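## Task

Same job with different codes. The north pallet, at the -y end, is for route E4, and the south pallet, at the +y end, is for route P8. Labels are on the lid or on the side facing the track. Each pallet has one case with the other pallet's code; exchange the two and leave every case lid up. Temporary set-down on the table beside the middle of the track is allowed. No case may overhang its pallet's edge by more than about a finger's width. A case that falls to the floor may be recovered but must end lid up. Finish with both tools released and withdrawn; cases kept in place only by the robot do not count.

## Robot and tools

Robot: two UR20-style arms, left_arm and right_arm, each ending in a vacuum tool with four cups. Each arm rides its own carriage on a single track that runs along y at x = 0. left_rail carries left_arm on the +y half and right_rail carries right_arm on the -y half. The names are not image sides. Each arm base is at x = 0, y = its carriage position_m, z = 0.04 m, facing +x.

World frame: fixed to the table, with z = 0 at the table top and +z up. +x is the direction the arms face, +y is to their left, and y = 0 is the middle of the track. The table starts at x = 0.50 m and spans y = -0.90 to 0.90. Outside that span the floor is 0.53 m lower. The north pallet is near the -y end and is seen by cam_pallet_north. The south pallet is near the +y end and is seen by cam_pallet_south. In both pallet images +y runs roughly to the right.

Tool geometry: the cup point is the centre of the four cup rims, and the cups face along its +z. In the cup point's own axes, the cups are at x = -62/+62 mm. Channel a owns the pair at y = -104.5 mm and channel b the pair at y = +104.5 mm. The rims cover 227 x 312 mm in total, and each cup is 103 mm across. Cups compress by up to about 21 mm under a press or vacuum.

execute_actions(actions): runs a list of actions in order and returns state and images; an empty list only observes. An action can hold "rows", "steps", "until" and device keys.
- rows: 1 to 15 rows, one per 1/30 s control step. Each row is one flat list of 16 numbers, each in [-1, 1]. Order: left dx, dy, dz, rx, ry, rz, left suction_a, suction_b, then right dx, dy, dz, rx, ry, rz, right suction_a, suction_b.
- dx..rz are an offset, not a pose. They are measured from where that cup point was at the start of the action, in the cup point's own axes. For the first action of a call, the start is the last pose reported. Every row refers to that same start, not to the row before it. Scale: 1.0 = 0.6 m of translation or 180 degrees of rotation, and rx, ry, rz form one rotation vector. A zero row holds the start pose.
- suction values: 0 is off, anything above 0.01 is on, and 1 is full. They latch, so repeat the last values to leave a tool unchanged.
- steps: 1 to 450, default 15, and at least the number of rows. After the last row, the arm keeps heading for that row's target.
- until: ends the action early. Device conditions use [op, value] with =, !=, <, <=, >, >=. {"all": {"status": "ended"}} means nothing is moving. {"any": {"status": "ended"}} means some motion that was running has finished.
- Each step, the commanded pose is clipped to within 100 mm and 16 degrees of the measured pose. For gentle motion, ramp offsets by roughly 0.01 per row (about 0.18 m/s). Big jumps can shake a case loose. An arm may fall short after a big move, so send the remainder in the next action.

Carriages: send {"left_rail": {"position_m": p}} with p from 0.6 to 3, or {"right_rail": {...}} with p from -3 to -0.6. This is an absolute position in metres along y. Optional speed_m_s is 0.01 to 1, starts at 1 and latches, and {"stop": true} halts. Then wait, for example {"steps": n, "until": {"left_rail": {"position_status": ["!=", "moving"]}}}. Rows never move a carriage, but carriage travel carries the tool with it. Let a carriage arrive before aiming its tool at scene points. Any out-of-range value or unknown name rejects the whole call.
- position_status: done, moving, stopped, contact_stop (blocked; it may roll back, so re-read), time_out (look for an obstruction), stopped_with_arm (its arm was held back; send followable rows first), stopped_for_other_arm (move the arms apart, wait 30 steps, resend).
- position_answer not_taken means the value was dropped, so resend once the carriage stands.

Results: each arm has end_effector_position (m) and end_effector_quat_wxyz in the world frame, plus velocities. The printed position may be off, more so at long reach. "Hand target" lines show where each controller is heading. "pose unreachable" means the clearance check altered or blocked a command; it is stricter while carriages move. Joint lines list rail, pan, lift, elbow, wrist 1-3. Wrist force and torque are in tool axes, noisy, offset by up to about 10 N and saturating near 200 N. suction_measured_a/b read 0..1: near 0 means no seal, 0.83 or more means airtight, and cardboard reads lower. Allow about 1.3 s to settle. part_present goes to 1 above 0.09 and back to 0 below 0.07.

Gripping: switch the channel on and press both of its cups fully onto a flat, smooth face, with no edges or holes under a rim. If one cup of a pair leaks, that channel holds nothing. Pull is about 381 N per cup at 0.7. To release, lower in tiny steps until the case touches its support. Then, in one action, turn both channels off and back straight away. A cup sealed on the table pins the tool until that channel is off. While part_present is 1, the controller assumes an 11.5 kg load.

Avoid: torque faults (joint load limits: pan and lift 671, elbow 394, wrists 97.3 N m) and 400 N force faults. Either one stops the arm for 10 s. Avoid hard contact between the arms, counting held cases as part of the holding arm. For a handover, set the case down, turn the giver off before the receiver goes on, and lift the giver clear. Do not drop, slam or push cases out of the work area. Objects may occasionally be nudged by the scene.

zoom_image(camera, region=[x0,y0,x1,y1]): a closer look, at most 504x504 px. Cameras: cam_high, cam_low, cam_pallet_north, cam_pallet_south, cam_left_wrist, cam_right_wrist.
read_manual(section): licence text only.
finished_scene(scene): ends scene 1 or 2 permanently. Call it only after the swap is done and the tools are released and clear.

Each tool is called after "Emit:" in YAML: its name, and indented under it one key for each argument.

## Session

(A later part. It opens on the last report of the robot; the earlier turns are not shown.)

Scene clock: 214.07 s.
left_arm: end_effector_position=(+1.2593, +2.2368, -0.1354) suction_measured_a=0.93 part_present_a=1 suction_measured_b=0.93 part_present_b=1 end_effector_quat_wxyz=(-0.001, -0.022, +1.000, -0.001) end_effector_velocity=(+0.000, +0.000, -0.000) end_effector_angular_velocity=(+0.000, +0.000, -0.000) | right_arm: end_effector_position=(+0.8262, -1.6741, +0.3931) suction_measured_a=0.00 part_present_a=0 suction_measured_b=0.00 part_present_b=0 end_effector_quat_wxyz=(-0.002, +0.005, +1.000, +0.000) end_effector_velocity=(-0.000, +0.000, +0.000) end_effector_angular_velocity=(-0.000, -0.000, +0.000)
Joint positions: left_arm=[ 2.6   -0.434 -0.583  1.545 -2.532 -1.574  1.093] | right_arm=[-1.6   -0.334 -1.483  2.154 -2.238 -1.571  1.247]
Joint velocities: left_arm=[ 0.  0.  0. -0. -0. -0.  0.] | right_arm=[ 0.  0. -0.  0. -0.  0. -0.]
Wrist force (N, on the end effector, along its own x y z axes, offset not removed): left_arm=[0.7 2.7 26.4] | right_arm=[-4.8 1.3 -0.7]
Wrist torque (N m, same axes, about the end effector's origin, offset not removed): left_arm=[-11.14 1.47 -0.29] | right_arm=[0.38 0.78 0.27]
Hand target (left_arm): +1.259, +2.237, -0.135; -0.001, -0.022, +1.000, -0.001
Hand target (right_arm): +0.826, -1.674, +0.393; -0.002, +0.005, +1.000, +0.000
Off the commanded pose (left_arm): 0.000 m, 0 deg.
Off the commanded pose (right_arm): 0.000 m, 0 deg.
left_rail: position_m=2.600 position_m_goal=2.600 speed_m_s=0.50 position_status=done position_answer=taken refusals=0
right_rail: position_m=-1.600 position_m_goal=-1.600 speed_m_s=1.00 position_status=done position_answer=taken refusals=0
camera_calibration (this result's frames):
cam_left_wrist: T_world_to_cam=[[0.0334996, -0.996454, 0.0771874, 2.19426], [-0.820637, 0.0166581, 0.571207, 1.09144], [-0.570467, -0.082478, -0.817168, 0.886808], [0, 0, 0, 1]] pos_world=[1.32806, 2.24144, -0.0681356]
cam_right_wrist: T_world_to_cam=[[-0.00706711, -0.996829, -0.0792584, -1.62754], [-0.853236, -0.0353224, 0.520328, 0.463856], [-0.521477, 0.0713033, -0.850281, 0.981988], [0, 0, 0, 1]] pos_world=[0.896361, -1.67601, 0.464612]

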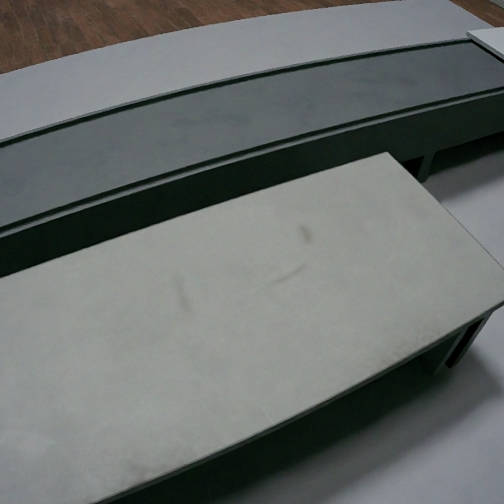

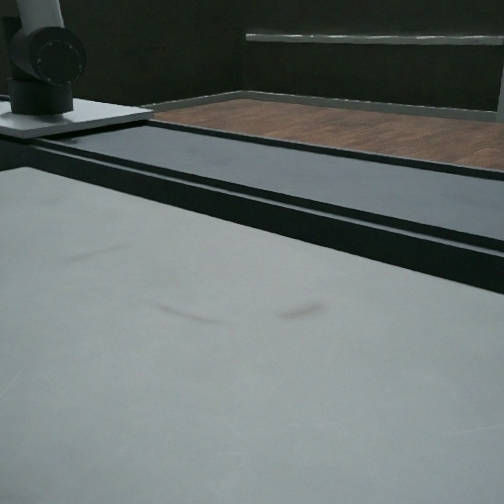

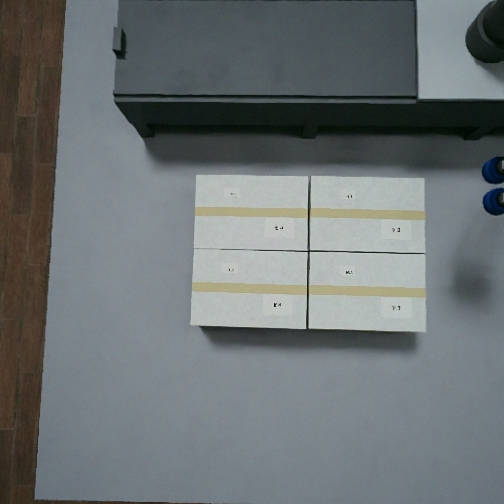

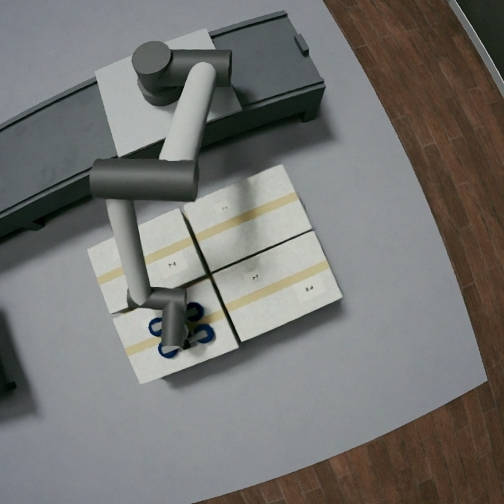

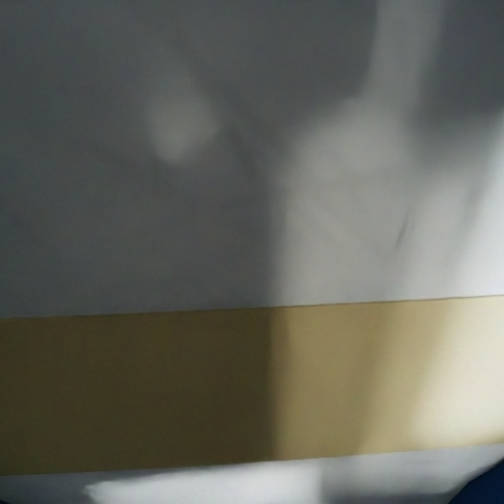

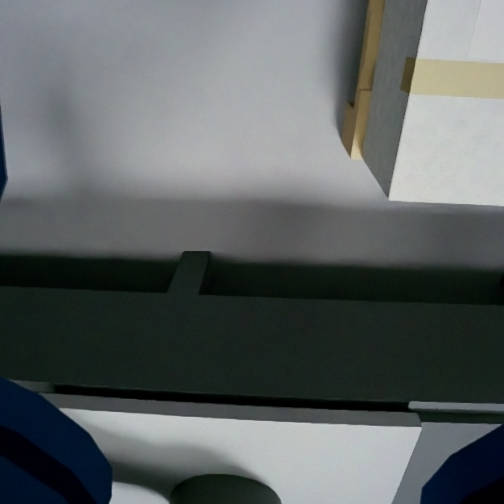

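Emit:
execute_actions:
  actions:
    - {"rows":[[0.03,0,0,0,0,0,1,1,0,0,0,0,0,0,0,0]],"steps":20}
    - {"rows":[[0,0,0.02,0,0,0,1,1,0,0,0,0,0,0,0,0]],"steps":20}
    - {"rows":[[0,0,0,0,0,0,0,0,0,0,0,0,0,0,0,0]],"steps":10}
    - {"rows":[[0,0,-0.7,0,0,0,0,0,0,0,0,0,0,0,0,0]],"steps":60}
    - {"left_rail":{"position_m":1.4,"speed_m_s":1},"steps":70}

Emit:
zoom_image:
  camera: "cam_pallet_south"
  region: [80, 150, 350, 390]

Scene clock: 228.30 s.
left_arm: end_effector_position=(+1.2422, +1.0370, +0.2736) suction_measured_a=0.00 part_present_a=0 suction_measured_b=0.00 part_present_b=0 end_effector_quat_wxyz=(-0.001, -0.022, +1.000, -0.002) end_effector_velocity=(-0.000, -0.000, +0.000) end_effector_angular_velocity=(-0.000, -0.000, +0.000) | right_arm: end_effector_position=(+0.8262, -1.6741, +0.3931) suction_measured_a=0.00 part_present_a=0 suction_measured_b=0.00 part_present_b=0 end_effector_quat_wxyz=(-0.002, +0.005, +1.000, +0.000) end_effector_velocity=(-0.000, +0.000, +0.000) end_effector_angular_velocity=(-0.000, -0.000, +0.000)
Joint positions: left_arm=[ 1.4   -0.439 -0.931  1.523 -2.161 -1.575  1.087] | right_arm=[-1.6   -0.334 -1.483  2.154 -2.238 -1.571  1.247]
Joint velocities: left_arm=[ 0. -0. -0.  0. -0. -0. -0.] | right_arm=[ 0.  0. -0.  0. -0.  0. -0.]
Wrist force (N, on the end effector, along its own x y z axes, offset not removed): left_arm=[2.9 3.6 -4.6] | right_arm=[-6.5 0.7 -1.1]
Wrist torque (N m, same axes, about the end effector's origin, offset not removed): left_arm=[0.08 -0.10 -0.11] | right_arm=[0.08 1.19 0.29]
Hand target (left_arm): +1.242, +1.037, +0.274; -0.001, -0.022, +1.000, -0.002
Hand target (right_arm): +0.826, -1.674, +0.393; -0.002, +0.005, +1.000, +0.000
Off the commanded pose (left_arm): 0.000 m, 0 deg.
Off the commanded pose (right_arm): 0.000 m, 0 deg.
left_rail: position_m=1.400 position_m_goal=1.400 speed_m_s=1.00 position_status=done position_answer=taken refusals=0
right_rail: position_m=-1.600 position_m_goal=-1.600 speed_m_s=1.00 position_status=done position_answer=taken refusals=0
camera_calibration (this result's frames):
cam_left_wrist: T_world_to_cam=[[0.0335296, -0.99641, 0.0777348, 0.967472], [-0.820962, 0.0168999, 0.570732, 0.864036], [-0.569997, -0.0829538, -0.817448, 1.11233], [0, 0, 0, 1]] pos_world=[1.31093, 1.04167, 0.340933]
cam_right_wrist: T_world_to_cam=[[-0.00705929, -0.996828, -0.0792679, -1.62753], [-0.853221, -0.0353361, 0.520352, 0.463806], [-0.521502, 0.0713063, -0.850265, 0.981979], [0, 0, 0, 1]] pos_world=[0.896344, -1.676, 0.46459]

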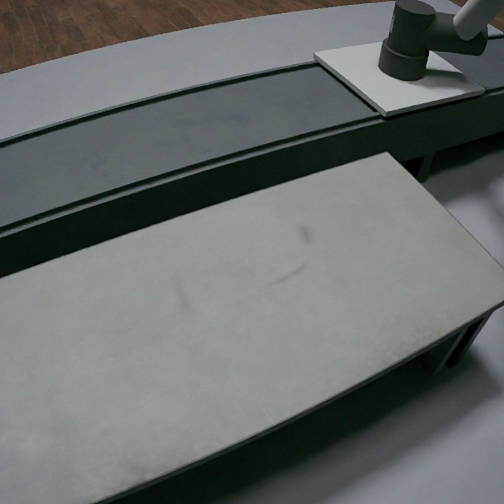

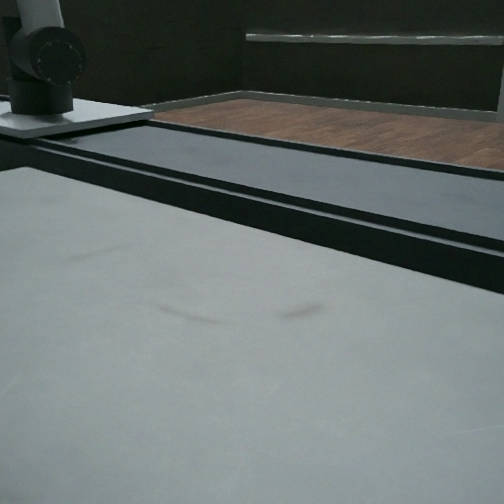

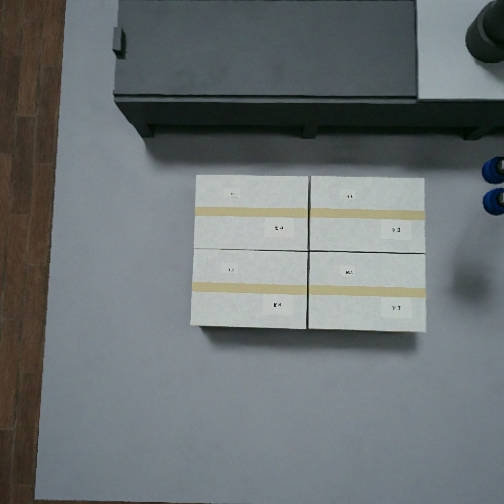

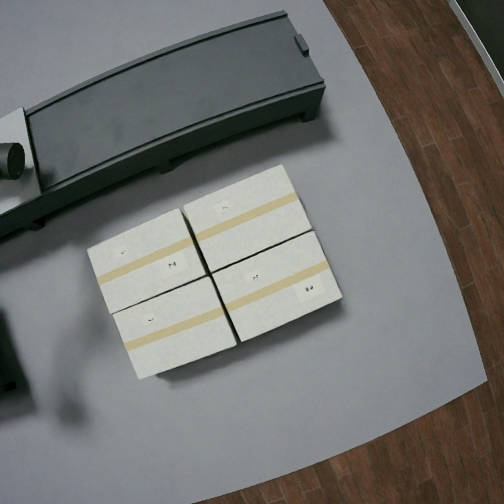

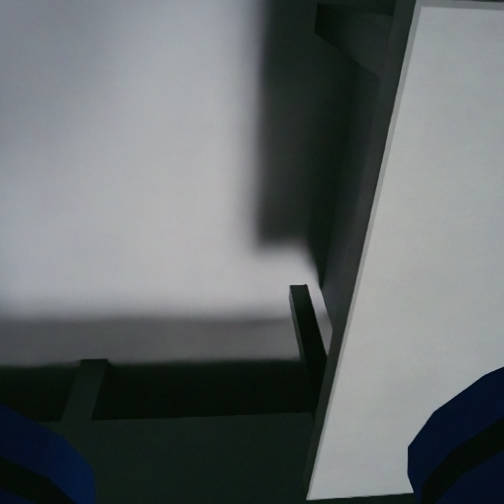

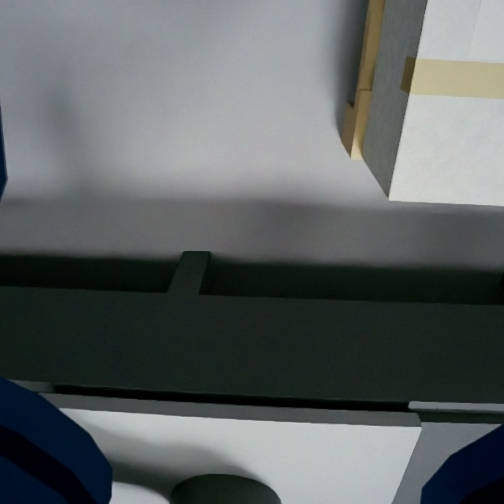

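Region (80, 150, 350, 390) of cam_pallet_south's 504x504 image, scaled by 1.867, with more detail than that image has.

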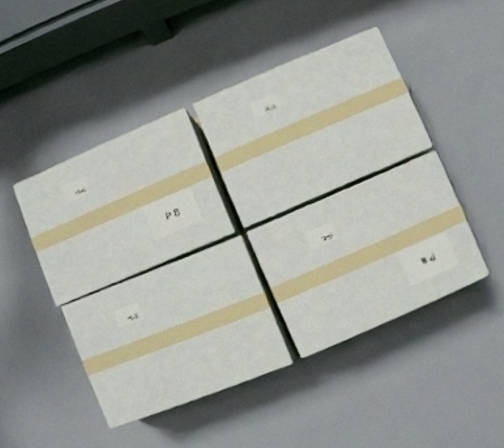

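Emit:
finished_scene:
  scene: 2

The scene is finished: the task was done.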